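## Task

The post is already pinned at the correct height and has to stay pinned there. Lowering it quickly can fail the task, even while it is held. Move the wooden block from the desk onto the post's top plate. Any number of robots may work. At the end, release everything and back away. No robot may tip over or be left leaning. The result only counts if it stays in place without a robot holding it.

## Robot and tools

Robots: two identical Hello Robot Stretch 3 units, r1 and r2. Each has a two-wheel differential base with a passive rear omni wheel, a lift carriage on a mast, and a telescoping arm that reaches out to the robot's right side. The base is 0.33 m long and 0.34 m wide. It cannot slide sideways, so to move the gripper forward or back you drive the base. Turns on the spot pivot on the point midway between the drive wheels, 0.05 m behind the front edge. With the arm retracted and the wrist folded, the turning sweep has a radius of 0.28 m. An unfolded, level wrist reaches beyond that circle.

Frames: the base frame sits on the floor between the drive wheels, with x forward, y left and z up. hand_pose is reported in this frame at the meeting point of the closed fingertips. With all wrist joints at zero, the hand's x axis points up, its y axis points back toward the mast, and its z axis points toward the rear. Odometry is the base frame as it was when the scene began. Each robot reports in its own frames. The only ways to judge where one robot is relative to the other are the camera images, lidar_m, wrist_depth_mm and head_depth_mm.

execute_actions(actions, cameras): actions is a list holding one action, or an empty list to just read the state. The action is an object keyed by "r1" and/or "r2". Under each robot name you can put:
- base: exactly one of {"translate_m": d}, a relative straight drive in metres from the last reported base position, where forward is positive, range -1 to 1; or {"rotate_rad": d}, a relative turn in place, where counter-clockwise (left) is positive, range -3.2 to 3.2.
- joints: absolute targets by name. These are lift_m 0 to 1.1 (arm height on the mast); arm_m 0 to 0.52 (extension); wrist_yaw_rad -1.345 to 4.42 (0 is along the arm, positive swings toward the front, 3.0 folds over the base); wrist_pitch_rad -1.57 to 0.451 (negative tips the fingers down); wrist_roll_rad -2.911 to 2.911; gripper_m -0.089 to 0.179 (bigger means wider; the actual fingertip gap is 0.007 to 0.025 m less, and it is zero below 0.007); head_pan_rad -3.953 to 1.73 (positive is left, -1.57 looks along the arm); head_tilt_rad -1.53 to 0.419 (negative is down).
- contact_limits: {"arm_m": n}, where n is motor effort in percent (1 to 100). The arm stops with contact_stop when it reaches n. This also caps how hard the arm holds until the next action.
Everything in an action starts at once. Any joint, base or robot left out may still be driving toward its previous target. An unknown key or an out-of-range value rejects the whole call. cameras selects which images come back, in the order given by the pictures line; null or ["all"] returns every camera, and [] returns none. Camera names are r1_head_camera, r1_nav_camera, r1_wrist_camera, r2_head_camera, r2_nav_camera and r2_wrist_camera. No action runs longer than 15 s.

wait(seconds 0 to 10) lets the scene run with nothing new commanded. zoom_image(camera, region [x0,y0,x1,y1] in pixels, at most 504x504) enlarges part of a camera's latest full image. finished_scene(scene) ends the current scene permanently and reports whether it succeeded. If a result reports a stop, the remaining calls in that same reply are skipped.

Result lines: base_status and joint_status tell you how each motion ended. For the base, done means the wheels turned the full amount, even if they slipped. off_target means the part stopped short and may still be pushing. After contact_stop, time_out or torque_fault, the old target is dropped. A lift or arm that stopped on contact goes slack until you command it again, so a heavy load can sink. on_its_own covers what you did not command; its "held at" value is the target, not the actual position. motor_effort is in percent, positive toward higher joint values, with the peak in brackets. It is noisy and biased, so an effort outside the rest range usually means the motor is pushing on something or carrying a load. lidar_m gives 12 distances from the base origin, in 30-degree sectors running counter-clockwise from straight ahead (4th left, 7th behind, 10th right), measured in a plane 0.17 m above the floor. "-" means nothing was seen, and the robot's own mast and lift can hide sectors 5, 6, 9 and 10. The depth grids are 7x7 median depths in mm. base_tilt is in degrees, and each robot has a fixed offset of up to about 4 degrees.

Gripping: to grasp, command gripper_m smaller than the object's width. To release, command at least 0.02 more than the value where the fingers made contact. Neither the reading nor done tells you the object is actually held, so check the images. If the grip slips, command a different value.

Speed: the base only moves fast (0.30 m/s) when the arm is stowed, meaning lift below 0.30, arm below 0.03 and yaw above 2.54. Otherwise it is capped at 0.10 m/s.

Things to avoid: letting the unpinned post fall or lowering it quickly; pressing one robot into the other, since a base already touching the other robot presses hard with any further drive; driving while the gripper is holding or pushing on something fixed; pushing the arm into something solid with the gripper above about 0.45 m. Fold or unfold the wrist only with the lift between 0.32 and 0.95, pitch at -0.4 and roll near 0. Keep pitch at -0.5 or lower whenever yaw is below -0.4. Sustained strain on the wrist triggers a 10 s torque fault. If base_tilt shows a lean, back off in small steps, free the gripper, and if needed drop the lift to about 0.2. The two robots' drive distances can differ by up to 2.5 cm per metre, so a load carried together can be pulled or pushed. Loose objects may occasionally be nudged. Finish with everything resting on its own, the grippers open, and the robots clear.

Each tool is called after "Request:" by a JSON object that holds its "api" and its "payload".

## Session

Request:
{"api": "execute_actions", "payload": {"actions": []}}

Scene clock: 0.00 s.
r1.base_odometry: x=+0.000 y=+0.000 heading=+0.000 (m, m, rad; r1's odometry frame)
r1.turned_by_wheels: +0.000 (rad since the last result)
r1.turned_by_imu: +0.000 (rad since the last result)
r1.base_tilt: forward=+0.6 right=+0.2 (deg)
r1.lidar_m: 3.01 2.72 3.56 1.61 0.93 0.80 0.80 0.92 1.23 1.23 1.42 2.43
r1.head_depth_mm: 1825 2641 - - - 3600 2343 / 1808 2637 - - - 3602 2372 / 1822 2631 - - - 3627 2388 / 1793 2609 - - - 3650 2377 / 1719 2609 - - - 3654 2373 / 1703 2606 - - - 3685 2386 / 1780 2583 - - - 3692 2394
r1.base_status: not commanded
r1.joint_positions: lift_m=+0.513 arm_m=+0.002 wrist_yaw_rad=+2.841 wrist_pitch_rad=-0.555 wrist_roll_rad=-0.006 gripper_m=+0.037 head_pan_rad=-0.008 head_tilt_rad=-0.010
r1.joint_status: not commanded
r1.motor_effort: left_wheel=+0 right_wheel=+0 lift_m=+21 arm_m=+0 wrist_yaw_rad=+1 wrist_pitch_rad=+6 wrist_roll_rad=+0 gripper_m=+0 head_pan_rad=+0 head_tilt_rad=+1 (%)
r1.hand_pose: x=+0.0395 y=+0.0492 z=+0.4960 quat_wxyz=(+0.293, +0.699, +0.091, +0.646) (m; r1's base frame)
r1.wrist_depth_mm: - - - - - - - / - - - - - - - / - - - - - - - / 883 977 936 918 904 887 861 / 815 - 819 794 801 791 761 / 699 686 - 672 671 685 654 / 633 634 - 608 615 594 580
r2.base_odometry: x=+0.000 y=+0.000 heading=+0.000 (m, m, rad; r2's odometry frame)
r2.turned_by_wheels: +0.000 (rad since the last result)
r2.turned_by_imu: +0.000 (rad since the last result)
r2.base_tilt: forward=+0.0 right=+0.8 (deg)
r2.lidar_m: 1.97 1.59 1.57 1.71 2.63 2.73 2.72 3.23 3.17 1.16 2.65 4.04
r2.head_depth_mm: 1756 2543 3839 - - 3405 2258 / 1755 2558 3163 3164 3216 3119 2238 / 1757 2570 2712 2725 2764 2737 2227 / 1763 2311 2392 2373 2377 2355 2241 / 1768 2085 2096 2076 2096 2081 2022 / 1779 1868 1866 1881 1859 1868 1876 / 1665 1685 1693 1679 1696 1690 1697
r2.base_status: not commanded
r2.joint_positions: lift_m=+0.372 arm_m=+0.003 wrist_yaw_rad=+3.009 wrist_pitch_rad=-0.429 wrist_roll_rad=-0.019 gripper_m=+0.037 head_pan_rad=+0.011 head_tilt_rad=-0.012
r2.joint_status: not commanded
r2.motor_effort: left_wheel=+0 right_wheel=+0 lift_m=+22 arm_m=+0 wrist_yaw_rad=-1 wrist_pitch_rad=+5 wrist_roll_rad=+0 gripper_m=+0 head_pan_rad=+0 head_tilt_rad=+2 (%)
r2.hand_pose: x=+0.0081 y=+0.0731 z=+0.3823 quat_wxyz=(+0.195, +0.693, +0.107, +0.686) (m; r2's base frame)
r2.wrist_depth_mm: - - - - - - - / - - - - - - - / - - - - - - - / 851 855 850 866 862 885 883 / 680 691 - 705 725 705 707 / 577 586 - 589 588 607 588 / 498 514 - 535 499 517 517
pictures: r1_head_camera (sideways: a quarter turn clockwise sets it upright), r1_nav_camera (sideways: a quarter turn counterclockwise sets it upright), r1_wrist_camera, r2_head_camera (sideways: a quarter turn clockwise sets it upright), r2_nav_camera (sideways: a quarter turn counterclockwise sets it upright), r2_wrist_camera
Images, in order (width x height): r1_head_camera 896x504, r1_nav_camera 672x504, r1_wrist_camera 644x364, r2_head_camera 896x504, r2_nav_camera 672x504, r2_wrist_camera 644x364.

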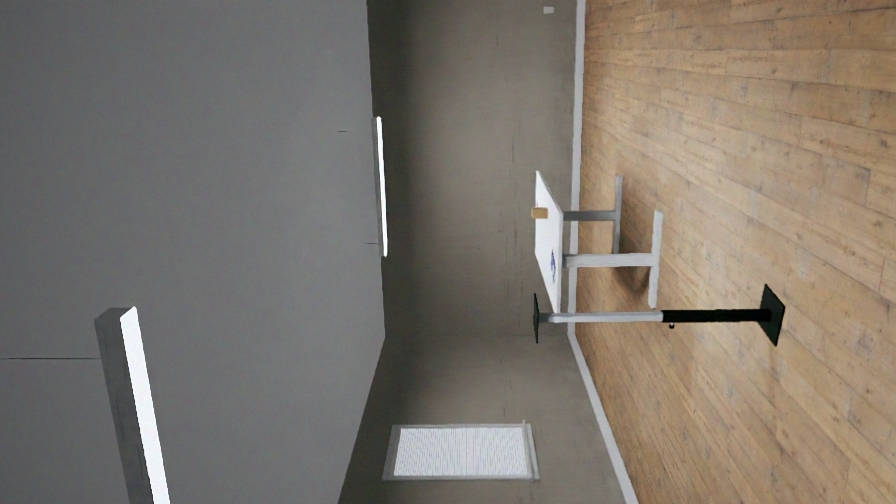

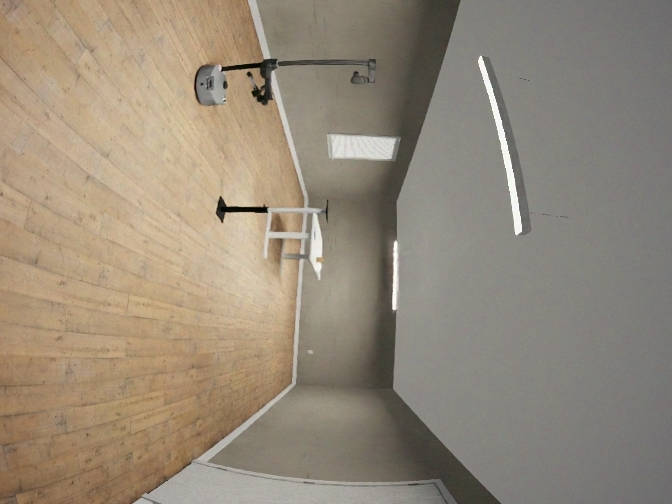

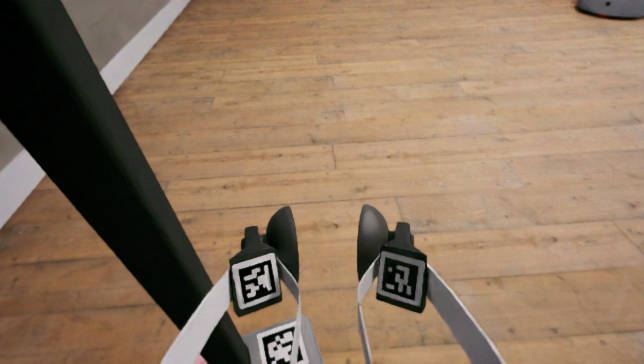

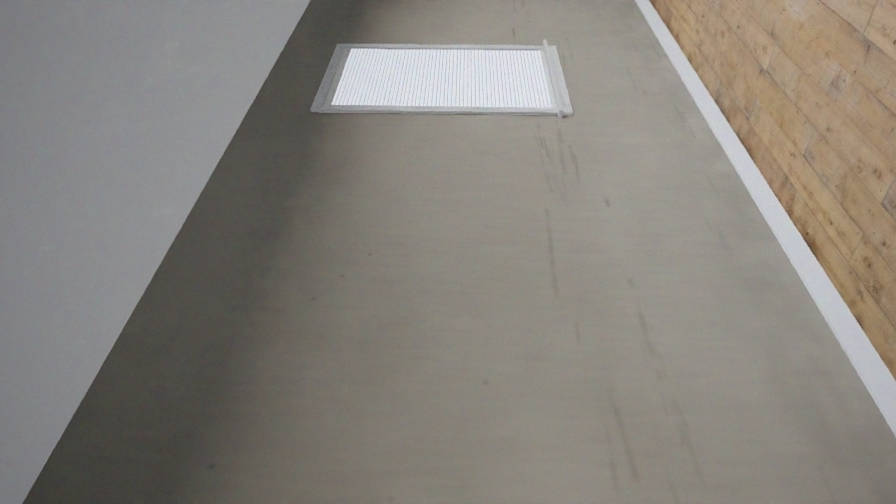

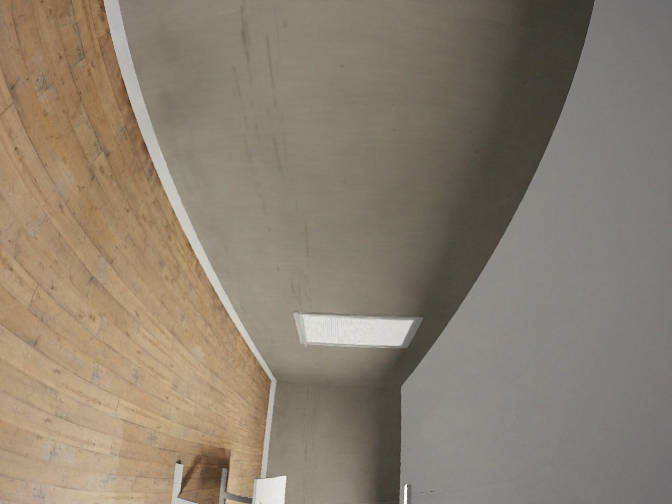

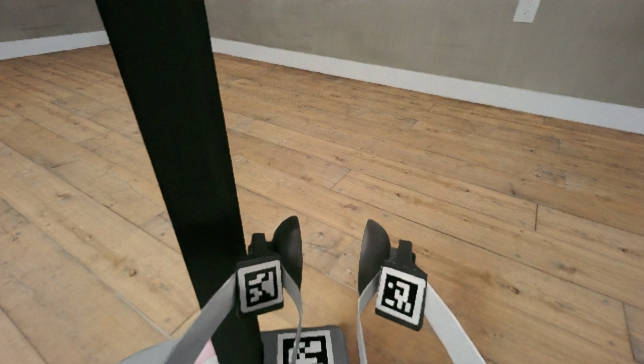

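Request:
{"api": "execute_actions", "payload": {"actions": [{"r2": {"joints": {"head_pan_rad": -1.1, "head_tilt_rad": -0.35, "lift_m": 0.28}}}], "cameras": ["r2_head_camera", "r2_nav_camera"]}}

Scene clock: 11.83 s.
r1.base_odometry: x=+0.000 y=+0.000 heading=+0.000 (m, m, rad; r1's odometry frame)
r1.turned_by_wheels: +0.000 (rad since the last result)
r1.turned_by_imu: +0.000 (rad since the last result)
r1.base_tilt: forward=+0.6 right=+0.2 (deg)
r1.lidar_m: 3.01 2.73 3.55 1.61 0.93 0.80 0.80 0.93 1.23 1.23 1.42 2.42
r1.head_depth_mm: 1823 2632 - - - 3599 2339 / 1806 2650 - - - 3636 2358 / 1800 2615 - - - 3680 2368 / 1785 2664 - - - 3730 2359 / 1713 2612 - - - 3658 2392 / 1707 2599 - - - 3703 2401 / 1783 2600 - - - 3720 2425
r1.base_status: not commanded
r1.joint_positions: lift_m=+0.513 arm_m=+0.002 wrist_yaw_rad=+2.841 wrist_pitch_rad=-0.555 wrist_roll_rad=-0.006 gripper_m=+0.037 head_pan_rad=-0.008 head_tilt_rad=-0.010
r1.joint_status: not commanded
r1.motor_effort: left_wheel=+0(0) right_wheel=+0(0) lift_m=+21(21) arm_m=+0(0) wrist_yaw_rad=+0(0) wrist_pitch_rad=+6(5) wrist_roll_rad=+0(0) gripper_m=+0(1) head_pan_rad=+0(1) head_tilt_rad=+0(1) (%)
r1.hand_pose: x=+0.0395 y=+0.0492 z=+0.4960 quat_wxyz=(+0.293, +0.699, +0.091, +0.646) (m; r1's base frame)
r1.wrist_depth_mm: - - - - - - - / - - - - - - - / - - - - - - - / 893 974 912 913 917 904 871 / 827 - 817 801 801 748 778 / 712 682 - 677 681 662 679 / 613 621 - 595 599 595 587
r2.base_odometry: x=+0.000 y=+0.000 heading=+0.000 (m, m, rad; r2's odometry frame)
r2.turned_by_wheels: +0.000 (rad since the last result)
r2.turned_by_imu: -0.001 (rad since the last result)
r2.base_tilt: forward=+0.1 right=+0.7 (deg)
r2.lidar_m: 1.96 1.59 1.57 1.72 2.64 2.73 2.73 3.22 3.15 1.15 2.65 4.04
r2.head_depth_mm: - - - 3516 2449 1735 1414 / - - - - 2545 1883 1426 / - - - - 2546 1862 1465 / - - - - 2553 1854 1467 / 3734 - - 3793 2561 1856 1459 / 3756 - - 3249 2543 1846 1461 / 3779 - - 3675 2554 1854 1456
r2.base_status: not commanded
r2.joint_positions: lift_m=+0.280 arm_m=+0.003 wrist_yaw_rad=+3.009 wrist_pitch_rad=-0.430 wrist_roll_rad=-0.019 gripper_m=+0.037 head_pan_rad=-1.093 head_tilt_rad=-0.346
r2.joint_status: all done
r2.motor_effort: left_wheel=+0(0) right_wheel=+0(0) lift_m=+18(21) arm_m=+0(0) wrist_yaw_rad=+0(1) wrist_pitch_rad=+5(6) wrist_roll_rad=+0(0) gripper_m=+0(0) head_pan_rad=-2(28) head_tilt_rad=-3(29) (%)
r2.hand_pose: x=+0.0081 y=+0.0730 z=+0.2903 quat_wxyz=(+0.195, +0.693, +0.107, +0.686) (m; r2's base frame)
r2.wrist_depth_mm: - - - - - - - / - - - - - - - / 899 933 904 943 930 948 - / 682 702 711 717 716 736 735 / 557 567 - 571 586 584 595 / 477 492 - - 494 487 490 / 418 - - - 405 419 422
pictures: r2_head_camera (sideways: a quarter turn clockwise sets it upright), r2_nav_camera (sideways: a quarter turn counterclockwise sets it upright)
Images, in order (width x height): r2_head_camera 896x504, r2_nav_camera 672x504.

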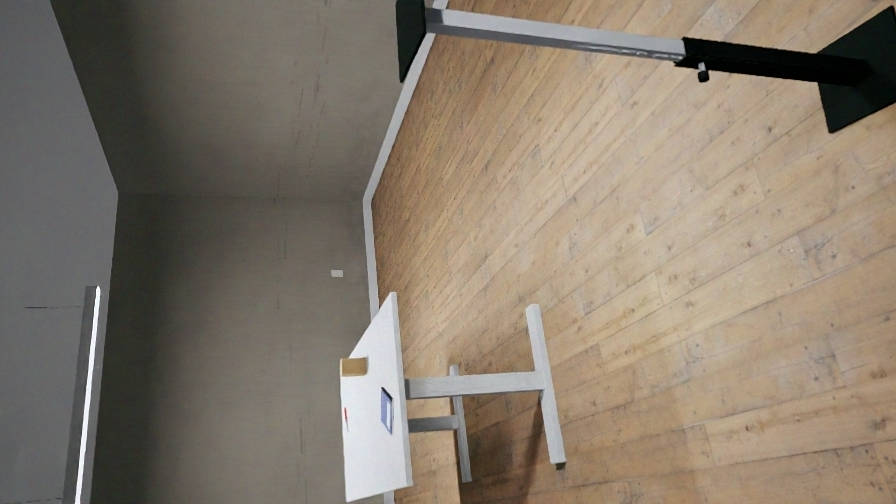

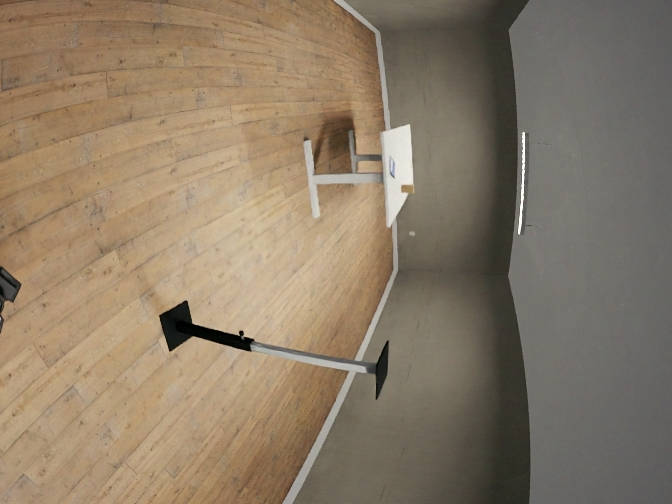

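Request:
{"api": "execute_actions", "payload": {"actions": [{"r2": {"base": {"rotate_rad": -1.0}, "joints": {"head_pan_rad": 0.15, "head_tilt_rad": -0.45}}}], "cameras": []}}

Request:
{"api": "execute_actions", "payload": {"actions": [{"r2": {"base": {"translate_m": 1.0}}}], "cameras": []}}

Request:
{"api": "execute_actions", "payload": {"actions": [{"r2": {"base": {"translate_m": 0.7}}}], "cameras": ["r2_head_camera", "r2_nav_camera"]}}

Scene clock: 133.83 s.
r1.base_odometry: x=+0.000 y=+0.000 heading=+0.000 (m, m, rad; r1's odometry frame)
r1.turned_by_wheels: +0.000 (rad since the last result)
r1.turned_by_imu: +0.000 (rad since the last result)
r1.base_tilt: forward=+0.7 right=+0.3 (deg)
r1.lidar_m: 3.01 2.74 3.54 1.61 0.93 0.80 0.80 0.93 1.23 1.23 1.42 2.43
r1.head_depth_mm: 1802 2651 - - - 3610 2338 / 1806 2649 - - - 3583 2381 / 1809 2600 - - - 3670 2370 / 1793 2623 - - - 3618 2370 / 1720 2594 - - - 3659 2398 / 1715 2591 - - - 3635 2391 / 1793 2600 - - - 3673 2390
r1.base_status: not commanded
r1.joint_positions: lift_m=+0.513 arm_m=+0.002 wrist_yaw_rad=+2.841 wrist_pitch_rad=-0.555 wrist_roll_rad=-0.006 gripper_m=+0.037 head_pan_rad=-0.008 head_tilt_rad=-0.010
r1.joint_status: not commanded
r1.motor_effort: left_wheel=+0(1) right_wheel=+0(0) lift_m=+21(21) arm_m=+0(0) wrist_yaw_rad=+1(0) wrist_pitch_rad=+6(6) wrist_roll_rad=+0(0) gripper_m=+0(0) head_pan_rad=+0(0) head_tilt_rad=+1(1) (%)
r1.hand_pose: x=+0.0395 y=+0.0492 z=+0.4960 quat_wxyz=(+0.293, +0.699, +0.091, +0.646) (m; r1's base frame)
r1.wrist_depth_mm: - - - - - - - / - - - - - - - / - - - - - - - / 880 957 945 946 899 886 923 / 810 - 808 773 813 775 759 / 708 694 - 672 669 673 666 / 623 627 - 606 614 590 584
r2.base_odometry: x=+0.000 y=+0.000 heading=-1.000 (m, m, rad; r2's odometry frame)
r2.turned_by_wheels: -1.000 (rad since the last result)
r2.turned_by_imu: -1.010 (rad since the last result)
r2.base_tilt: forward=+0.1 right=+0.8 (deg)
r2.lidar_m: 2.65 3.59 1.90 1.58 1.57 1.75 2.74 2.73 2.72 3.18 3.17 1.16
r2.head_depth_mm: - - - 3181 2170 1677 1348 / - - - 3116 2157 1667 1346 / - - - 3165 2167 1662 1353 / - - 3416 2953 2177 1661 1348 / - - - 3160 2176 1663 1348 / - - - 3159 2188 1663 1348 / - - - 3126 2185 1676 1343
r2.base_status: done
r2.joint_positions: lift_m=+0.280 arm_m=+0.003 wrist_yaw_rad=+3.009 wrist_pitch_rad=-0.430 wrist_roll_rad=-0.019 gripper_m=+0.037 head_pan_rad=+0.143 head_tilt_rad=-0.445
r2.joint_status: all done
r2.motor_effort: left_wheel=+2(10) right_wheel=-2(6) lift_m=+17(18) arm_m=-1(1) wrist_yaw_rad=-2(1) wrist_pitch_rad=+6(6) wrist_roll_rad=+0(0) gripper_m=+0(0) head_pan_rad=+2(28) head_tilt_rad=-4(14) (%)
r2.hand_pose: x=+0.0081 y=+0.0730 z=+0.2903 quat_wxyz=(+0.195, +0.693, +0.107, +0.686) (m; r2's base frame)
r2.wrist_depth_mm: - - - - - - - / - - - - - - - / 898 926 946 935 949 969 - / 691 707 700 713 728 736 741 / 555 565 - 572 580 585 594 / 476 492 - - 490 485 490 / 427 - - - 408 421 426
pictures: none
No camera images: the call's "cameras" was empty. Leave "cameras" out to get every camera's image.

Scene clock: 138.83 s.
r1.base_odometry: x=+0.000 y=+0.000 heading=+0.000 (m, m, rad; r1's odometry frame)
r1.turned_by_wheels: +0.000 (rad since the last result)
r1.turned_by_imu: +0.000 (rad since the last result)
r1.base_tilt: forward=+0.6 right=+0.3 (deg)
r1.lidar_m: 3.00 3.32 3.54 1.61 0.93 0.80 0.80 0.93 1.23 1.23 1.42 2.42
r1.head_depth_mm: 1804 2642 - - - 3620 2341 / 1816 2642 - - - 3557 2366 / 1801 2633 - - - 3644 2369 / 1812 2622 - - - 3630 2373 / 1717 2619 - - - 3679 2391 / 1711 2598 - - - 2993 2386 / 1784 2588 - - - 3442 2392
r1.base_status: not commanded
r1.joint_positions: lift_m=+0.513 arm_m=+0.002 wrist_yaw_rad=+2.841 wrist_pitch_rad=-0.555 wrist_roll_rad=-0.006 gripper_m=+0.037 head_pan_rad=-0.008 head_tilt_rad=-0.010
r1.joint_status: not commanded
r1.motor_effort: left_wheel=+0(0) right_wheel=+0(0) lift_m=+21(21) arm_m=+0(0) wrist_yaw_rad=+0(0) wrist_pitch_rad=+5(6) wrist_roll_rad=+0(0) gripper_m=+0(0) head_pan_rad=+0(0) head_tilt_rad=+1(2) (%)
r1.hand_pose: x=+0.0395 y=+0.0492 z=+0.4960 quat_wxyz=(+0.293, +0.699, +0.091, +0.646) (m; r1's base frame)
r1.wrist_depth_mm: - - - - - - - / - - - - - - - / - - - - - - - / 920 938 924 914 918 891 871 / 823 - 812 788 786 784 766 / 697 689 - 672 684 665 659 / 632 614 - 607 604 593 587
r2.base_odometry: x=+0.541 y=-0.841 heading=-1.000 (m, m, rad; r2's odometry frame)
r2.turned_by_wheels: +0.000 (rad since the last result)
r2.turned_by_imu: +0.002 (rad since the last result)
r2.base_tilt: forward=+0.0 right=+0.7 (deg)
r2.lidar_m: 1.67 2.91 2.29 1.90 1.90 2.11 3.45 3.67 3.27 0.47 2.86 3.21
r2.head_depth_mm: - - - 3130 2178 1659 1351 / - - - 3111 2173 1660 1351 / - - - 2783 2184 1670 1357 / - - 2633 2646 2097 1656 1347 / - - 2618 1781 2082 1661 1341 / - - - 2638 2189 1651 1347 / - - - 3157 2173 1674 1342
r2.base_status: done
r2.joint_positions: lift_m=+0.280 arm_m=+0.003 wrist_yaw_rad=+3.009 wrist_pitch_rad=-0.430 wrist_roll_rad=-0.019 gripper_m=+0.037 head_pan_rad=+0.143 head_tilt_rad=-0.446
r2.joint_status: not commanded
r2.motor_effort: left_wheel=+2(11) right_wheel=-2(5) lift_m=+18(18) arm_m=-1(0) wrist_yaw_rad=+0(0) wrist_pitch_rad=+6(5) wrist_roll_rad=+0(0) gripper_m=+0(0) head_pan_rad=+2(2) head_tilt_rad=-3(3) (%)
r2.hand_pose: x=+0.0081 y=+0.0730 z=+0.2902 quat_wxyz=(+0.195, +0.693, +0.107, +0.686) (m; r2's base frame)
r2.wrist_depth_mm: - - - - - - - / - - - - - - - / 899 885 920 929 955 942 - / 695 696 702 702 725 732 737 / 558 554 - 577 603 582 592 / 476 492 - - 494 492 497 / 422 - - - 406 420 421
pictures: none
No camera images: the call's "cameras" was empty. Leave "cameras" out to get every camera's image.

Scene clock: 142.87 s.
r1.base_odometry: x=+0.000 y=+0.000 heading=+0.000 (m, m, rad; r1's odometry frame)
r1.turned_by_wheels: +0.000 (rad since the last result)
r1.turned_by_imu: +0.000 (rad since the last result)
r1.base_tilt: forward=+0.6 right=+0.2 (deg)
r1.lidar_m: 3.02 4.10 3.54 1.61 0.93 0.80 0.80 0.93 1.22 1.23 1.42 2.42
r1.head_depth_mm: 1810 2646 - - - 3599 2359 / 1808 2657 - - - 3600 2358 / 1799 2623 - - - 3663 2352 / 1801 2603 - - - 3634 2378 / 1707 2590 - - - 3382 2407 / 1723 2584 - - - 3645 2419 / 1778 2597 - - - 3732 2412
r1.base_status: not commanded
r1.joint_positions: lift_m=+0.513 arm_m=+0.002 wrist_yaw_rad=+2.841 wrist_pitch_rad=-0.555 wrist_roll_rad=-0.006 gripper_m=+0.037 head_pan_rad=-0.008 head_tilt_rad=-0.010
r1.joint_status: not commanded
r1.motor_effort: left_wheel=+1(0) right_wheel=+0(0) lift_m=+21(21) arm_m=+0(0) wrist_yaw_rad=+1(1) wrist_pitch_rad=+6(6) wrist_roll_rad=+0(0) gripper_m=+0(0) head_pan_rad=+0(0) head_tilt_rad=+2(1) (%)
r1.hand_pose: x=+0.0395 y=+0.0492 z=+0.4960 quat_wxyz=(+0.293, +0.699, +0.091, +0.646) (m; r1's base frame)
r1.wrist_depth_mm: - - - - - - - / - - - - - - - / - - - - - - - / 910 977 952 929 893 897 922 / 803 - 814 773 801 772 759 / 703 693 - 662 689 692 687 / 625 627 - 606 602 609 585
r2.base_odometry: x=+0.919 y=-1.430 heading=-1.000 (m, m, rad; r2's odometry frame)
r2.turned_by_wheels: +0.000 (rad since the last result)
r2.turned_by_imu: +0.001 (rad since the last result)
r2.base_tilt: forward=+0.1 right=+0.7 (deg)
r2.lidar_m: 4.41 1.00 2.55 2.12 2.12 2.37 3.88 0.76 3.17 2.66 2.65 2.97
r2.head_depth_mm: - - - 3155 2185 1672 1347 / 3832 - - 3157 2198 1668 1352 / 3733 - - 3136 1137 1664 1354 / 3670 - - 1427 1135 1647 1354 / 3634 - - 1421 1134 1556 1307 / 3595 3941 - 1428 1079 1609 1309 / 3569 3785 - 1424 1075 1672 1313
r2.base_status: done
r2.joint_positions: lift_m=+0.280 arm_m=+0.003 wrist_yaw_rad=+3.009 wrist_pitch_rad=-0.430 wrist_roll_rad=-0.019 gripper_m=+0.037 head_pan_rad=+0.143 head_tilt_rad=-0.446
r2.joint_status: not commanded
r2.motor_effort: left_wheel=+2(9) right_wheel=-1(3) lift_m=+18(18) arm_m=+0(0) wrist_yaw_rad=+0(1) wrist_pitch_rad=+5(5) wrist_roll_rad=+0(0) gripper_m=-1(1) head_pan_rad=+2(2) head_tilt_rad=-3(3) (%)
r2.hand_pose: x=+0.0081 y=+0.0730 z=+0.2902 quat_wxyz=(+0.195, +0.693, +0.107, +0.686) (m; r2's base frame)
r2.wrist_depth_mm: - - - - - - - / - - - - - - - / 907 887 918 929 955 976 - / 684 709 701 708 712 727 731 / 562 564 - 578 592 585 593 / 475 492 - - 489 491 487 / 422 - - - 407 422 425
pictures: r2_head_camera (sideways: a quarter turn clockwise sets it upright), r2_nav_camera (sideways: a quarter turn counterclockwise sets it upright)
Images, in order (width x height): r2_head_camera 896x504, r2_nav_camera 672x504.

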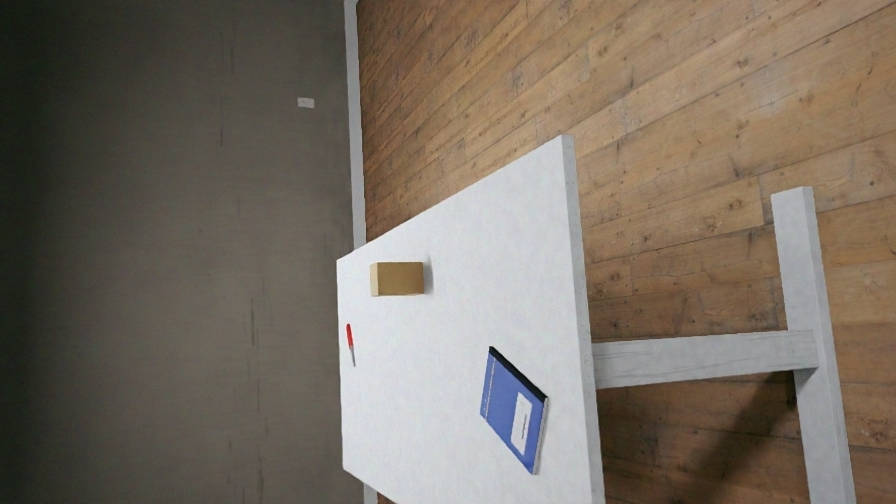

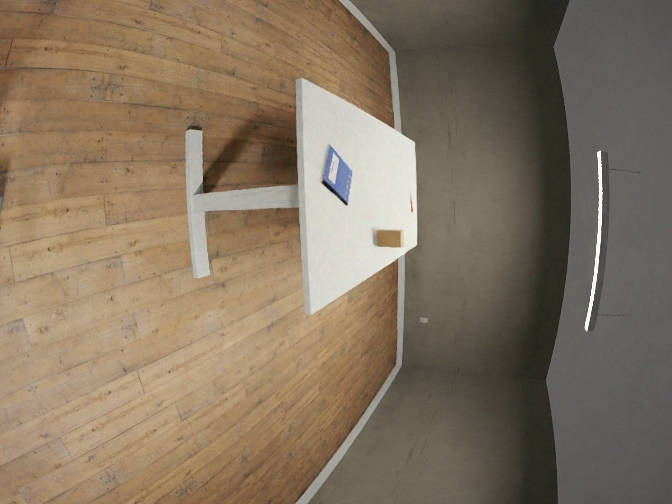

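Request:
{"api": "execute_actions", "payload": {"actions": [{"r2": {"base": {"rotate_rad": -0.35}}}], "cameras": []}}

Request:
{"api": "execute_actions", "payload": {"actions": [{"r2": {"base": {"translate_m": 0.983}}}], "cameras": []}}

Request:
{"api": "execute_actions", "payload": {"actions": [{"r2": {"base": {"rotate_rad": 2.71}, "joints": {"lift_m": 0.78, "head_pan_rad": -1.57, "head_tilt_rad": -0.6}}}], "cameras": ["r2_head_camera", "r2_nav_camera"]}}

Scene clock: 264.20 s.
r1.base_odometry: x=+0.000 y=+0.000 heading=+0.000 (m, m, rad; r1's odometry frame)
r1.turned_by_wheels: +0.000 (rad since the last result)
r1.turned_by_imu: +0.000 (rad since the last result)
r1.base_tilt: forward=+0.6 right=+0.3 (deg)
r1.lidar_m: 3.00 4.12 3.54 1.62 0.93 0.80 0.80 0.93 1.23 1.22 1.42 2.43
r1.head_depth_mm: 1811 2645 - - - 3545 2372 / 1802 2644 - - - 3640 2354 / 1807 2629 - - - 3673 2368 / 1796 2591 - - - 3640 2370 / 1715 2622 - - - 3384 2402 / 1723 2616 - - - 3665 2396 / 1778 2593 - - - 3692 2394
r1.base_status: not commanded
r1.joint_positions: lift_m=+0.513 arm_m=+0.002 wrist_yaw_rad=+2.841 wrist_pitch_rad=-0.555 wrist_roll_rad=-0.006 gripper_m=+0.037 head_pan_rad=-0.008 head_tilt_rad=-0.010
r1.joint_status: not commanded
r1.motor_effort: left_wheel=+0(1) right_wheel=+0(0) lift_m=+21(21) arm_m=+0(0) wrist_yaw_rad=+0(0) wrist_pitch_rad=+5(6) wrist_roll_rad=+0(0) gripper_m=+0(1) head_pan_rad=+0(0) head_tilt_rad=+1(1) (%)
r1.hand_pose: x=+0.0395 y=+0.0492 z=+0.4960 quat_wxyz=(+0.293, +0.699, +0.091, +0.646) (m; r1's base frame)
r1.wrist_depth_mm: - - - - - - - / - - - - - - - / - - - - - - - / 913 959 929 910 921 900 870 / 829 - 833 781 789 771 750 / 704 701 - 686 678 676 658 / 640 628 - 609 607 594 593
r2.base_odometry: x=+0.919 y=-1.430 heading=-1.349 (m, m, rad; r2's odometry frame)
r2.turned_by_wheels: -0.350 (rad since the last result)
r2.turned_by_imu: -0.354 (rad since the last result)
r2.base_tilt: forward=+0.1 right=+0.7 (deg)
r2.lidar_m: 3.31 1.00 3.59 2.32 2.12 2.13 2.64 4.33 0.76 2.88 2.65 2.67
r2.head_depth_mm: 2971 3117 3233 3150 2184 1668 1351 / 3330 3519 3653 3174 2188 1655 1348 / 3811 - - 3127 2186 1664 1352 / - - - 3126 2178 1661 1345 / - - - 3152 2090 1669 1349 / 3856 - - 3129 1135 1666 1330 / 3671 3815 - 1417 1080 1650 1310
r2.base_status: done
r2.joint_positions: lift_m=+0.280 arm_m=+0.003 wrist_yaw_rad=+3.009 wrist_pitch_rad=-0.430 wrist_roll_rad=-0.019 gripper_m=+0.037 head_pan_rad=+0.143 head_tilt_rad=-0.446
r2.joint_status: not commanded
r2.motor_effort: left_wheel=+2(9) right_wheel=-2(5) lift_m=+18(18) arm_m=+0(0) wrist_yaw_rad=-1(1) wrist_pitch_rad=+6(5) wrist_roll_rad=+0(0) gripper_m=+0(0) head_pan_rad=+2(2) head_tilt_rad=-3(3) (%)
r2.hand_pose: x=+0.0081 y=+0.0730 z=+0.2902 quat_wxyz=(+0.195, +0.693, +0.107, +0.686) (m; r2's base frame)
r2.wrist_depth_mm: - - - - - - - / - - - - - - - / 889 892 914 931 961 919 831 / 697 694 716 721 712 708 736 / 569 573 - 584 599 581 597 / 469 491 - - 483 491 492 / 424 - - - 411 421 421
pictures: none
No camera images: the call's "cameras" was empty. Leave "cameras" out to get every camera's image.

Scene clock: 269.20 s.
r1.base_odometry: x=+0.000 y=+0.000 heading=+0.000 (m, m, rad; r1's odometry frame)
r1.turned_by_wheels: +0.000 (rad since the last result)
r1.turned_by_imu: +0.000 (rad since the last result)
r1.base_tilt: forward=+0.6 right=+0.3 (deg)
r1.lidar_m: 3.02 4.08 3.54 1.61 0.93 0.80 0.80 0.92 1.23 1.23 1.42 2.42
r1.head_depth_mm: 1819 2659 - - - 3584 2347 / 1819 2628 - - - 3590 2375 / 1810 2627 - - - 3623 2372 / 1791 2636 - - - 3665 2382 / 1715 2623 - - - 3660 2390 / 1715 2597 - - - 3720 2383 / 1787 2590 - - - 3703 2377
r1.base_status: not commanded
r1.joint_positions: lift_m=+0.513 arm_m=+0.002 wrist_yaw_rad=+2.841 wrist_pitch_rad=-0.555 wrist_roll_rad=-0.006 gripper_m=+0.037 head_pan_rad=-0.008 head_tilt_rad=-0.010
r1.joint_status: not commanded
r1.motor_effort: left_wheel=+0(1) right_wheel=+0(1) lift_m=+21(22) arm_m=+0(0) wrist_yaw_rad=+0(0) wrist_pitch_rad=+6(6) wrist_roll_rad=+0(0) gripper_m=+0(1) head_pan_rad=+0(0) head_tilt_rad=+1(1) (%)
r1.hand_pose: x=+0.0395 y=+0.0492 z=+0.4960 quat_wxyz=(+0.293, +0.699, +0.091, +0.646) (m; r1's base frame)
r1.wrist_depth_mm: - - - - - - - / - - - - - - - / - - - - - - - / 904 925 900 902 925 902 903 / 833 - 833 787 793 748 759 / 704 690 - 684 666 679 656 / 610 615 - 604 601 608 588
r2.base_odometry: x=+1.135 y=-2.389 heading=-1.349 (m, m, rad; r2's odometry frame)
r2.turned_by_wheels: +0.000 (rad since the last result)
r2.turned_by_imu: +0.001 (rad since the last result)
r2.base_tilt: forward=+0.0 right=+0.8 (deg)
r2.lidar_m: 2.54 3.66 1.59 0.66 0.65 2.75 3.42 1.52 3.43 2.22 2.04 2.05
r2.head_depth_mm: 2300 2372 2512 2626 2183 1664 1351 / 2580 2722 2852 2924 2193 1663 1349 / 2984 3152 3306 3165 2174 1666 1348 / 3358 3667 - 3140 2183 1662 1345 / 3297 3547 3795 3135 2164 1667 1343 / 3139 3312 3600 3147 2177 1665 1351 / 2982 3163 3397 3149 2182 1654 1344
r2.base_status: done
r2.joint_positions: lift_m=+0.280 arm_m=+0.003 wrist_yaw_rad=+3.009 wrist_pitch_rad=-0.430 wrist_roll_rad=-0.019 gripper_m=+0.037 head_pan_rad=+0.143 head_tilt_rad=-0.446
r2.joint_status: not commanded
r2.motor_effort: left_wheel=+2(9) right_wheel=-1(4) lift_m=+18(18) arm_m=-1(1) wrist_yaw_rad=-1(0) wrist_pitch_rad=+6(5) wrist_roll_rad=+0(0) gripper_m=+0(0) head_pan_rad=+2(2) head_tilt_rad=-3(3) (%)
r2.hand_pose: x=+0.0081 y=+0.0730 z=+0.2902 quat_wxyz=(+0.195, +0.693, +0.107, +0.686) (m; r2's base frame)
r2.wrist_depth_mm: - - - - - - - / - - - - - - - / 885 928 935 943 942 989 - / 697 698 634 698 717 726 726 / 569 571 - 575 591 575 591 / 472 488 - - 483 483 495 / 422 - - - 410 421 424
pictures: none
No camera images: the call's "cameras" was empty. Leave "cameras" out to get every camera's image.

Scene clock: 274.57 s.
r1.base_odometry: x=+0.000 y=+0.000 heading=+0.000 (m, m, rad; r1's odometry frame)
r1.turned_by_wheels: +0.000 (rad since the last result)
r1.turned_by_imu: +0.000 (rad since the last result)
r1.base_tilt: forward=+0.7 right=+0.3 (deg)
r1.lidar_m: 3.04 4.12 3.54 1.61 0.92 0.80 0.80 0.93 1.23 1.23 1.42 2.41
r1.head_depth_mm: 1801 2664 - - - 3571 2365 / 1820 2647 - - - 3614 2367 / 1794 2631 - - - 3669 2374 / 1802 2604 - - - 3672 2356 / 1720 2633 - - - 3703 2392 / 1711 2585 - - - 3743 2387 / 1789 2614 - - - 3668 2390
r1.base_status: not commanded
r1.joint_positions: lift_m=+0.513 arm_m=+0.002 wrist_yaw_rad=+2.841 wrist_pitch_rad=-0.555 wrist_roll_rad=-0.006 gripper_m=+0.037 head_pan_rad=-0.008 head_tilt_rad=-0.010
r1.joint_status: not commanded
r1.motor_effort: left_wheel=+0(1) right_wheel=+0(0) lift_m=+21(21) arm_m=+0(0) wrist_yaw_rad=+1(0) wrist_pitch_rad=+6(6) wrist_roll_rad=+0(0) gripper_m=+0(0) head_pan_rad=+0(1) head_tilt_rad=+2(1) (%)
r1.hand_pose: x=+0.0395 y=+0.0492 z=+0.4960 quat_wxyz=(+0.293, +0.699, +0.091, +0.646) (m; r1's base frame)
r1.wrist_depth_mm: - - - - - - - / - - - - - - - / - - - - - - - / 893 964 932 924 904 880 886 / 793 - 820 781 775 769 775 / 696 688 - 666 669 668 666 / 609 618 - 609 597 607 597
r2.base_odometry: x=+1.135 y=-2.389 heading=+1.360 (m, m, rad; r2's odometry frame)
r2.turned_by_wheels: +2.710 (rad since the last result)
r2.turned_by_imu: +2.741 (rad since the last result)
r2.base_tilt: forward=+0.0 right=+0.7 (deg)
r2.lidar_m: 2.79 3.67 1.53 3.04 2.15 2.04 2.08 2.74 3.66 1.59 0.65 2.72
r2.head_depth_mm: 2951 3205 3273 2389 1798 1465 1232 / 3069 3415 1568 2102 1799 1459 1233 / 3279 3558 1541 1068 1705 1466 1232 / 3429 3751 1570 958 810 1426 1229 / 3666 - 1572 1071 811 673 1228 / 3490 3746 3491 1069 810 654 574 / 3062 3268 3283 1073 809 654 548
r2.base_status: done
r2.joint_positions: lift_m=+0.780 arm_m=+0.003 wrist_yaw_rad=+3.009 wrist_pitch_rad=-0.430 wrist_roll_rad=-0.019 gripper_m=+0.037 head_pan_rad=-1.563 head_tilt_rad=-0.593
r2.joint_status: all done
r2.motor_effort: left_wheel=-3(9) right_wheel=+2(7) lift_m=+26(26) arm_m=+0(0) wrist_yaw_rad=-1(1) wrist_pitch_rad=+6(6) wrist_roll_rad=+0(0) gripper_m=+0(1) head_pan_rad=-2(29) head_tilt_rad=-5(19) (%)
r2.hand_pose: x=+0.0081 y=+0.0729 z=+0.7897 quat_wxyz=(+0.196, +0.693, +0.107, +0.686) (m; r2's base frame)
r2.wrist_depth_mm: - - - - - - - / - - - - - - - / - - - - - - - / - - - - - - - / - - - - - - - / - - - - - - - / 909 897 - 887 879 905 890
pictures: r2_head_camera (sideways: a quarter turn clockwise sets it upright), r2_nav_camera (sideways: a quarter turn counterclockwise sets it upright)
Images, in order (width x height): r2_head_camera 896x504, r2_nav_camera 672x504.

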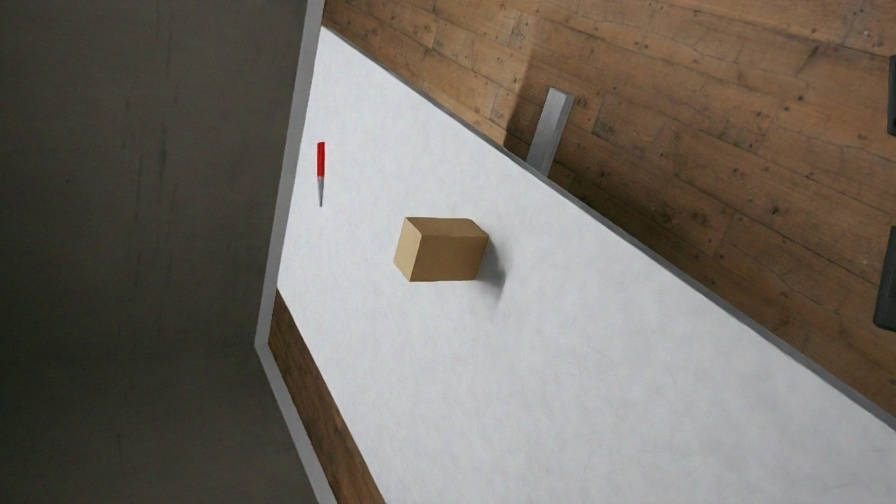

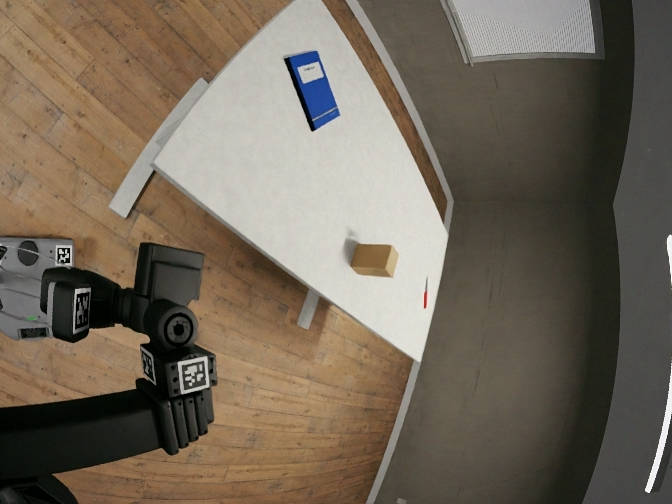

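Request:
{"api": "execute_actions", "payload": {"actions": []}}

Scene clock: 298.00 s.
r1.base_odometry: x=+0.000 y=+0.000 heading=+0.000 (m, m, rad; r1's odometry frame)
r1.turned_by_wheels: +0.000 (rad since the last result)
r1.turned_by_imu: +0.000 (rad since the last result)
r1.base_tilt: forward=+0.7 right=+0.2 (deg)
r1.lidar_m: 3.04 4.12 3.54 1.61 0.93 0.80 0.80 0.93 1.23 1.23 1.42 2.43
r1.head_depth_mm: 1819 2641 - - - 3571 2353 / 1806 2650 - - - 3594 2375 / 1806 2633 - - - 3659 2364 / 1802 2614 - - - 3607 2378 / 1723 2621 - - - 3688 2384 / 1707 2592 - - - 3613 2381 / 1795 2599 - - - 3668 2396
r1.base_status: not commanded
r1.joint_positions: lift_m=+0.513 arm_m=+0.002 wrist_yaw_rad=+2.841 wrist_pitch_rad=-0.555 wrist_roll_rad=-0.006 gripper_m=+0.037 head_pan_rad=-0.008 head_tilt_rad=-0.010
r1.joint_status: not commanded
r1.motor_effort: left_wheel=+0(1) right_wheel=+0(0) lift_m=+21(21) arm_m=+0(0) wrist_yaw_rad=+0(0) wrist_pitch_rad=+6(6) wrist_roll_rad=+0(0) gripper_m=+0(0) head_pan_rad=+0(1) head_tilt_rad=+1(1) (%)
r1.hand_pose: x=+0.0395 y=+0.0492 z=+0.4960 quat_wxyz=(+0.293, +0.699, +0.091, +0.646) (m; r1's base frame)
r1.wrist_depth_mm: - - - - - - - / - - - - - - - / - - - - - - - / 916 993 920 931 910 893 901 / 817 - 809 767 800 755 756 / 698 685 - 697 678 678 673 / 623 611 - 618 614 586 600
r2.base_odometry: x=+1.135 y=-2.389 heading=+1.360 (m, m, rad; r2's odometry frame)
r2.turned_by_wheels: +0.000 (rad since the last result)
r2.turned_by_imu: -0.001 (rad since the last result)
r2.base_tilt: forward=+0.0 right=+0.8 (deg)
r2.lidar_m: 2.79 3.69 1.53 3.05 2.15 2.04 2.09 2.75 3.65 1.59 0.65 2.73
r2.head_depth_mm: 2985 3213 3233 2392 1815 1467 1224 / 3134 3359 1563 2103 1805 1462 1228 / 3229 3580 1542 1070 1694 1466 1227 / 3403 3752 1569 954 812 1421 1222 / 3657 - 1578 1073 810 674 1227 / 3451 3688 3485 1070 813 654 574 / 3086 3243 3264 1076 814 655 548
r2.base_status: done
r2.joint_positions: lift_m=+0.780 arm_m=+0.003 wrist_yaw_rad=+3.009 wrist_pitch_rad=-0.430 wrist_roll_rad=-0.019 gripper_m=+0.037 head_pan_rad=-1.563 head_tilt_rad=-0.593
r2.joint_status: all done
r2.motor_effort: left_wheel=-3(9) right_wheel=+2(7) lift_m=+25(26) arm_m=+0(0) wrist_yaw_rad=+0(1) wrist_pitch_rad=+6(6) wrist_roll_rad=+0(0) gripper_m=+0(1) head_pan_rad=-3(29) head_tilt_rad=-5(19) (%)
r2.hand_pose: x=+0.0081 y=+0.0729 z=+0.7897 quat_wxyz=(+0.196, +0.693, +0.107, +0.686) (m; r2's base frame)
r2.wrist_depth_mm: - - - - - - - / - - - - - - - / - - - - - - - / - - - - - - - / - - - - - - - / - - - - - - - / 894 897 - 894 883 925 887
pictures: r1_head_camera (sideways: a quarter turn clockwise sets it upright), r1_nav_camera (sideways: a quarter turn counterclockwise sets it upright), r1_wrist_camera, r2_head_camera (sideways: a quarter turn clockwise sets it upright), r2_nav_camera (sideways: a quarter turn counterclockwise sets it upright), r2_wrist_camera
Images, in order (width x height): r1_head_camera 896x504, r1_nav_camera 672x504, r1_wrist_camera 644x364, r2_head_camera 896x504, r2_nav_camera 672x504, r2_wrist_camera 644x364.

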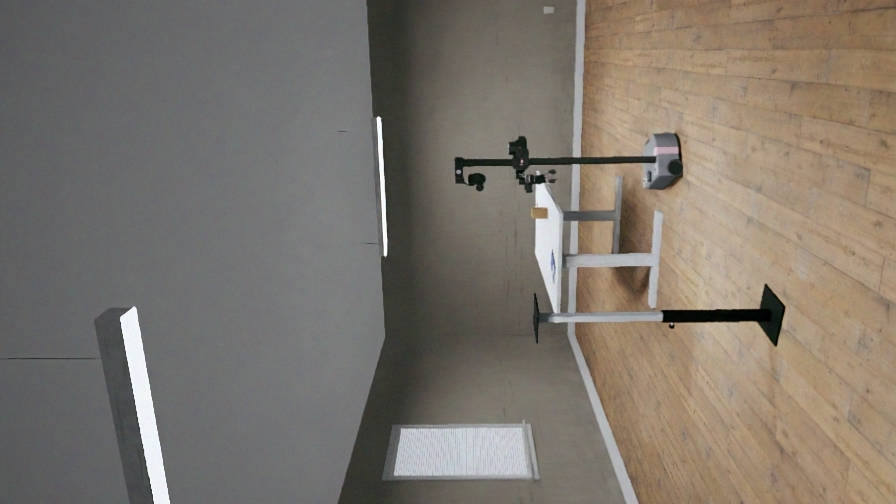

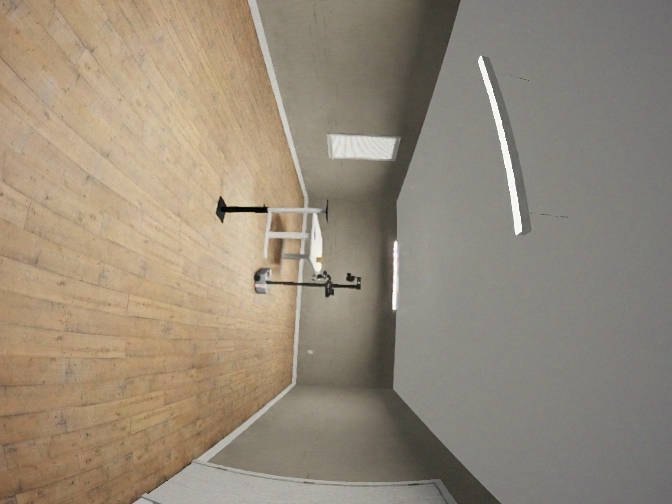

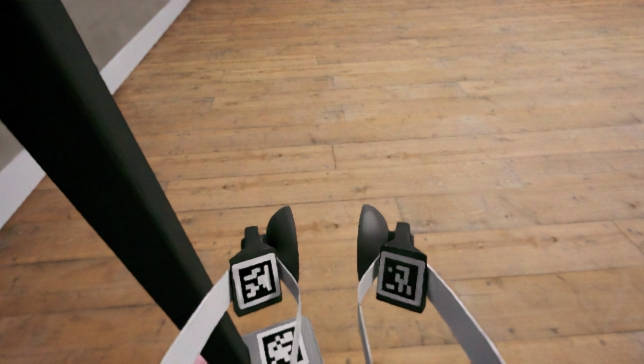

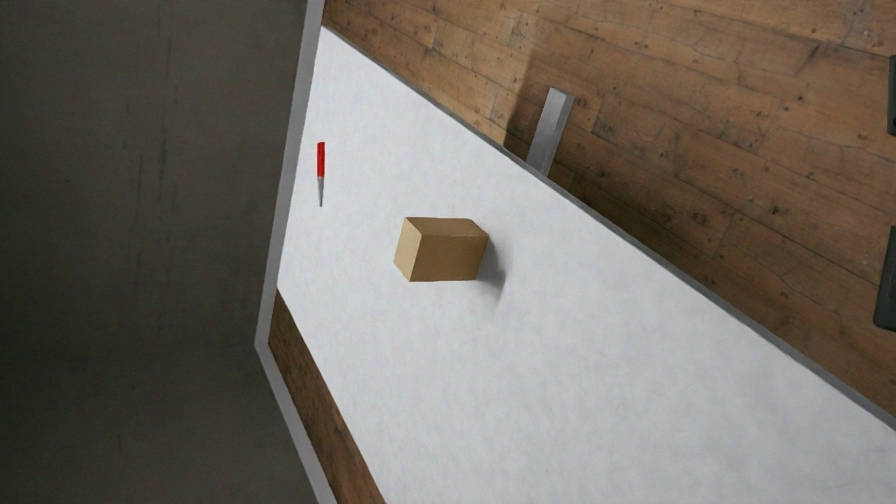

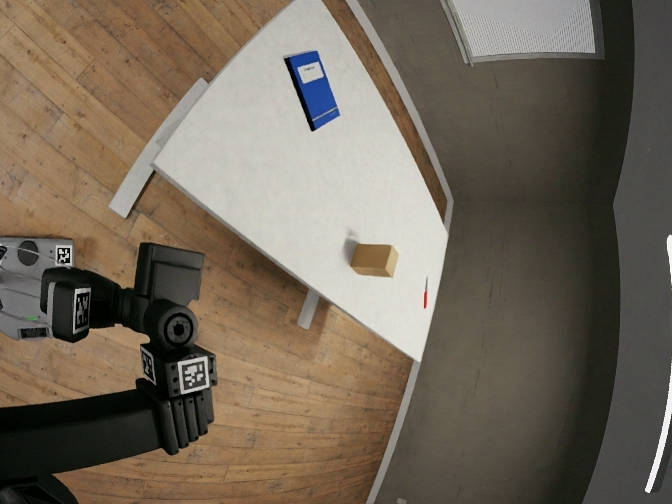

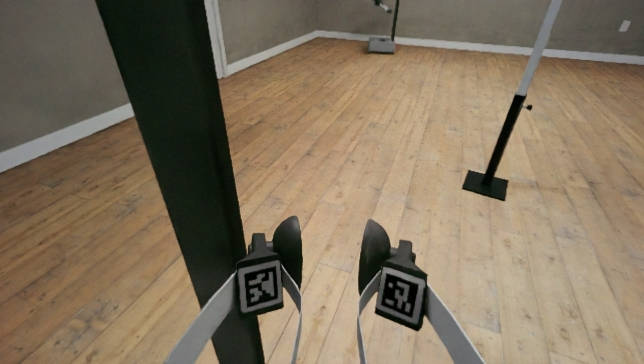

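Request:
{"api": "execute_actions", "payload": {"actions": [{"r2": {"base": {"translate_m": 0.15}, "joints": {"wrist_yaw_rad": -0.38, "wrist_pitch_rad": -0.4, "lift_m": 0.82, "head_pan_rad": -1.72}}}], "cameras": ["r2_head_camera", "r2_wrist_camera"]}}

Scene clock: 360.67 s.
r1.base_odometry: x=+0.000 y=+0.000 heading=+0.000 (m, m, rad; r1's odometry frame)
r1.turned_by_wheels: +0.000 (rad since the last result)
r1.turned_by_imu: +0.000 (rad since the last result)
r1.base_tilt: forward=+0.6 right=+0.2 (deg)
r1.lidar_m: 3.02 4.10 3.55 1.61 0.93 0.80 0.80 0.93 1.23 1.23 1.43 2.42
r1.head_depth_mm: 1819 2673 - - - 3589 2346 / 1805 2634 - - - 3650 2356 / 1810 2631 - - - 3663 2352 / 1799 2622 - - - 3658 2378 / 1716 2622 - - - 3674 2393 / 1715 2606 - - - 3695 2387 / 1782 2552 - - - 3668 2416
r1.base_status: not commanded
r1.joint_positions: lift_m=+0.513 arm_m=+0.002 wrist_yaw_rad=+2.841 wrist_pitch_rad=-0.555 wrist_roll_rad=-0.006 gripper_m=+0.037 head_pan_rad=-0.008 head_tilt_rad=-0.010
r1.joint_status: not commanded
r1.motor_effort: left_wheel=+0(1) right_wheel=+0(0) lift_m=+21(21) arm_m=+0(0) wrist_yaw_rad=+0(1) wrist_pitch_rad=+6(6) wrist_roll_rad=+0(0) gripper_m=+0(1) head_pan_rad=+0(0) head_tilt_rad=+1(1) (%)
r1.hand_pose: x=+0.0395 y=+0.0492 z=+0.4960 quat_wxyz=(+0.293, +0.699, +0.091, +0.646) (m; r1's base frame)
r1.wrist_depth_mm: - - - - - - - / - - - - - - - / - - - - - - - / 912 940 934 928 889 891 895 / 815 - 800 790 797 770 766 / 717 688 - 690 689 671 674 / 619 611 - 613 596 600 595
r2.base_odometry: x=+1.166 y=-2.243 heading=+1.360 (m, m, rad; r2's odometry frame)
r2.turned_by_wheels: +0.000 (rad since the last result)
r2.turned_by_imu: -0.001 (rad since the last result)
r2.base_tilt: forward=+0.1 right=+0.7 (deg)
r2.lidar_m: 2.65 3.48 1.43 3.24 2.29 2.17 2.22 2.92 3.72 1.61 0.56 2.59
r2.head_depth_mm: 2941 3219 3387 2395 1802 1468 1287 / 3076 3324 1571 2201 1805 1469 1284 / 3138 3412 1562 1068 874 1509 - / 3240 3591 1572 975 813 674 569 / 3405 3689 1572 1067 812 653 548 / 3482 - 1574 1072 810 655 547 / 3411 3711 3437 1070 811 655 548
r2.base_status: done
r2.joint_positions: lift_m=+0.820 arm_m=+0.003 wrist_yaw_rad=-0.378 wrist_pitch_rad=-0.420 wrist_roll_rad=-0.019 gripper_m=+0.037 head_pan_rad=-1.713 head_tilt_rad=-0.593
r2.joint_status: all done
r2.motor_effort: left_wheel=-3(5) right_wheel=+2(5) lift_m=+26(26) arm_m=+0(0) wrist_yaw_rad=-3(5) wrist_pitch_rad=+7(8) wrist_roll_rad=+0(0) gripper_m=+1(0) head_pan_rad=-3(14) head_tilt_rad=-5(5) (%)
r2.hand_pose: x=-0.1042 y=-0.3563 z=+0.8320 quat_wxyz=(+0.658, +0.018, -0.701, -0.275) (m; r2's base frame)
r2.wrist_depth_mm: - - - - - - - / 776 786 603 927 - - - / 528 536 544 - - - - / 403 407 415 - - - - / 323 324 327 - - - - / 272 272 285 - - - - / 234 236 252 951 923 955 -
pictures: r2_head_camera (sideways: a quarter turn clockwise sets it upright), r2_wrist_camera
Images, in order (width x height): r2_head_camera 896x504, r2_wrist_camera 644x364.

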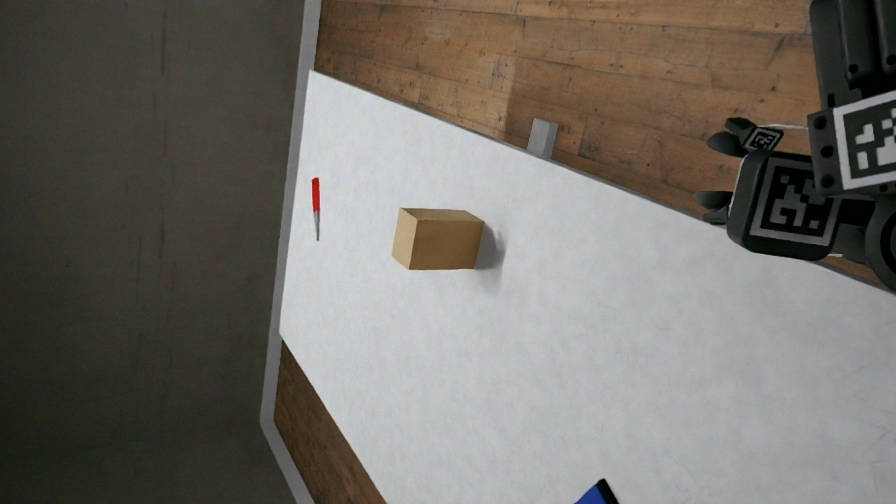

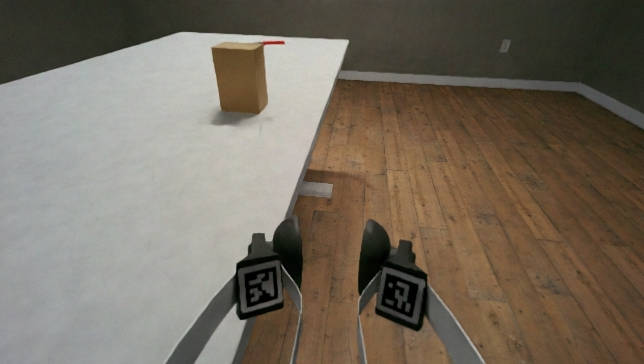

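Request:
{"api": "execute_actions", "payload": {"actions": [{"r2": {"joints": {"wrist_pitch_rad": 0.0, "arm_m": 0.36, "gripper_m": 0.14, "lift_m": 0.80}}}], "cameras": ["r2_head_camera", "r2_wrist_camera"]}}

Scene clock: 372.17 s.
r1.base_odometry: x=+0.000 y=+0.000 heading=+0.000 (m, m, rad; r1's odometry frame)
r1.turned_by_wheels: +0.000 (rad since the last result)
r1.turned_by_imu: +0.000 (rad since the last result)
r1.base_tilt: forward=+0.7 right=+0.3 (deg)
r1.lidar_m: 3.02 4.13 3.53 1.61 0.93 0.80 0.80 0.92 1.23 1.22 1.42 2.42
r1.head_depth_mm: 1815 2657 - - - 3587 2343 / 1804 2658 - - - 3658 2340 / 1807 2649 - - - 3637 2336 / 1802 2633 - - - 3618 2380 / 1717 2600 - - - 3627 2402 / 1716 2620 - - - 3630 2386 / 1788 2573 - - - 3679 2396
r1.base_status: not commanded
r1.joint_positions: lift_m=+0.513 arm_m=+0.002 wrist_yaw_rad=+2.841 wrist_pitch_rad=-0.555 wrist_roll_rad=-0.006 gripper_m=+0.037 head_pan_rad=-0.008 head_tilt_rad=-0.010
r1.joint_status: not commanded
r1.motor_effort: left_wheel=+0(1) right_wheel=+0(0) lift_m=+21(21) arm_m=+0(0) wrist_yaw_rad=+0(0) wrist_pitch_rad=+6(6) wrist_roll_rad=+0(0) gripper_m=-1(0) head_pan_rad=+0(0) head_tilt_rad=+1(1) (%)
r1.hand_pose: x=+0.0395 y=+0.0492 z=+0.4960 quat_wxyz=(+0.293, +0.699, +0.091, +0.646) (m; r1's base frame)
r1.wrist_depth_mm: - - - - - - - / - - - - - - - / - - - - - - - / 897 979 941 891 913 894 897 / 815 - 820 801 790 764 763 / 717 690 - 693 666 685 676 / 634 612 - 594 599 602 591
r2.base_odometry: x=+1.166 y=-2.243 heading=+1.360 (m, m, rad; r2's odometry frame)
r2.turned_by_wheels: +0.000 (rad since the last result)
r2.turned_by_imu: -0.002 (rad since the last result)
r2.base_tilt: forward=+0.0 right=+0.8 (deg)
r2.lidar_m: 2.65 3.50 1.44 3.24 2.29 2.17 2.22 2.92 3.73 1.61 0.56 2.59
r2.head_depth_mm: 2967 3212 3402 2359 1806 1507 - / 3077 3346 1571 2187 1894 - 1204 / 3164 3441 1568 1181 785 1425 1226 / 3231 3603 1568 - 758 673 1171 / 3420 3727 1564 1120 785 655 548 / 3478 - 1570 1071 811 654 548 / 3405 3655 3494 1069 813 654 549
r2.base_status: not commanded
r2.joint_positions: lift_m=+0.800 arm_m=+0.360 wrist_yaw_rad=-0.379 wrist_pitch_rad=-0.023 wrist_roll_rad=-0.019 gripper_m=+0.140 head_pan_rad=-1.713 head_tilt_rad=-0.593
r2.joint_status: all done
r2.motor_effort: left_wheel=-3(3) right_wheel=+2(2) lift_m=+18(26) arm_m=+2(0) wrist_yaw_rad=-2(3) wrist_pitch_rad=+8(9) wrist_roll_rad=+0(0) gripper_m=+0(88) head_pan_rad=-3(3) head_tilt_rad=-5(5) (%)
r2.hand_pose: x=-0.1160 y=-0.7421 z=+0.9089 quat_wxyz=(+0.700, -0.124, -0.689, -0.143) (m; r2's base frame)
r2.wrist_depth_mm: - - - - - - - / - - - - - - - / - - - - - - - / - - - - - - - / 640 689 674 695 - - - / 451 - 417 433 - - - / 360 349 331 337 409 - -
pictures: r2_head_camera (sideways: a quarter turn clockwise sets it upright), r2_wrist_camera
Images, in order (width x height): r2_head_camera 896x504, r2_wrist_camera 644x364.

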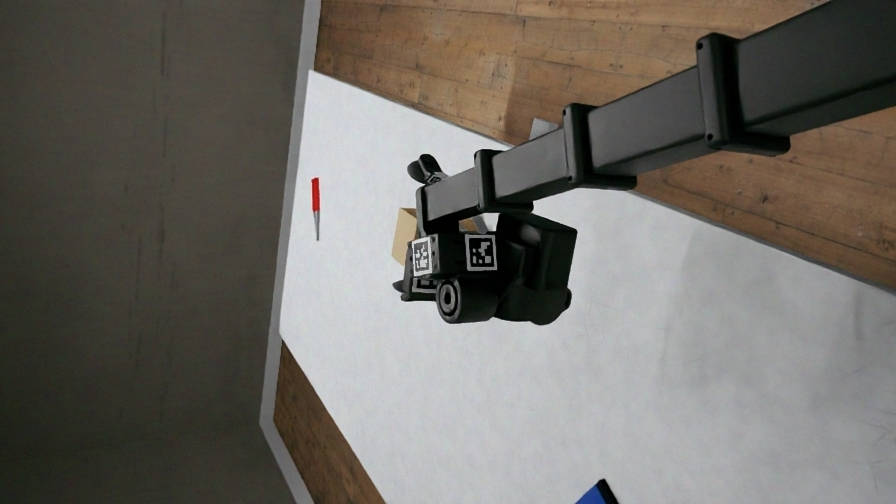

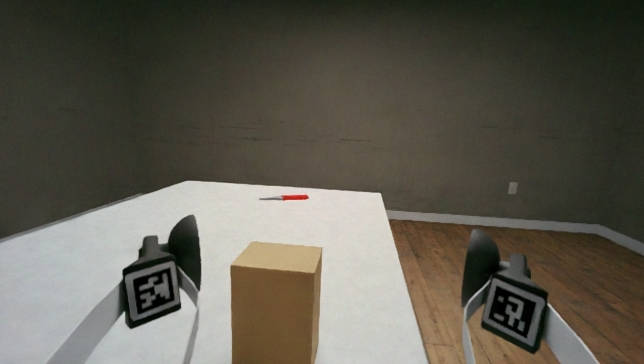

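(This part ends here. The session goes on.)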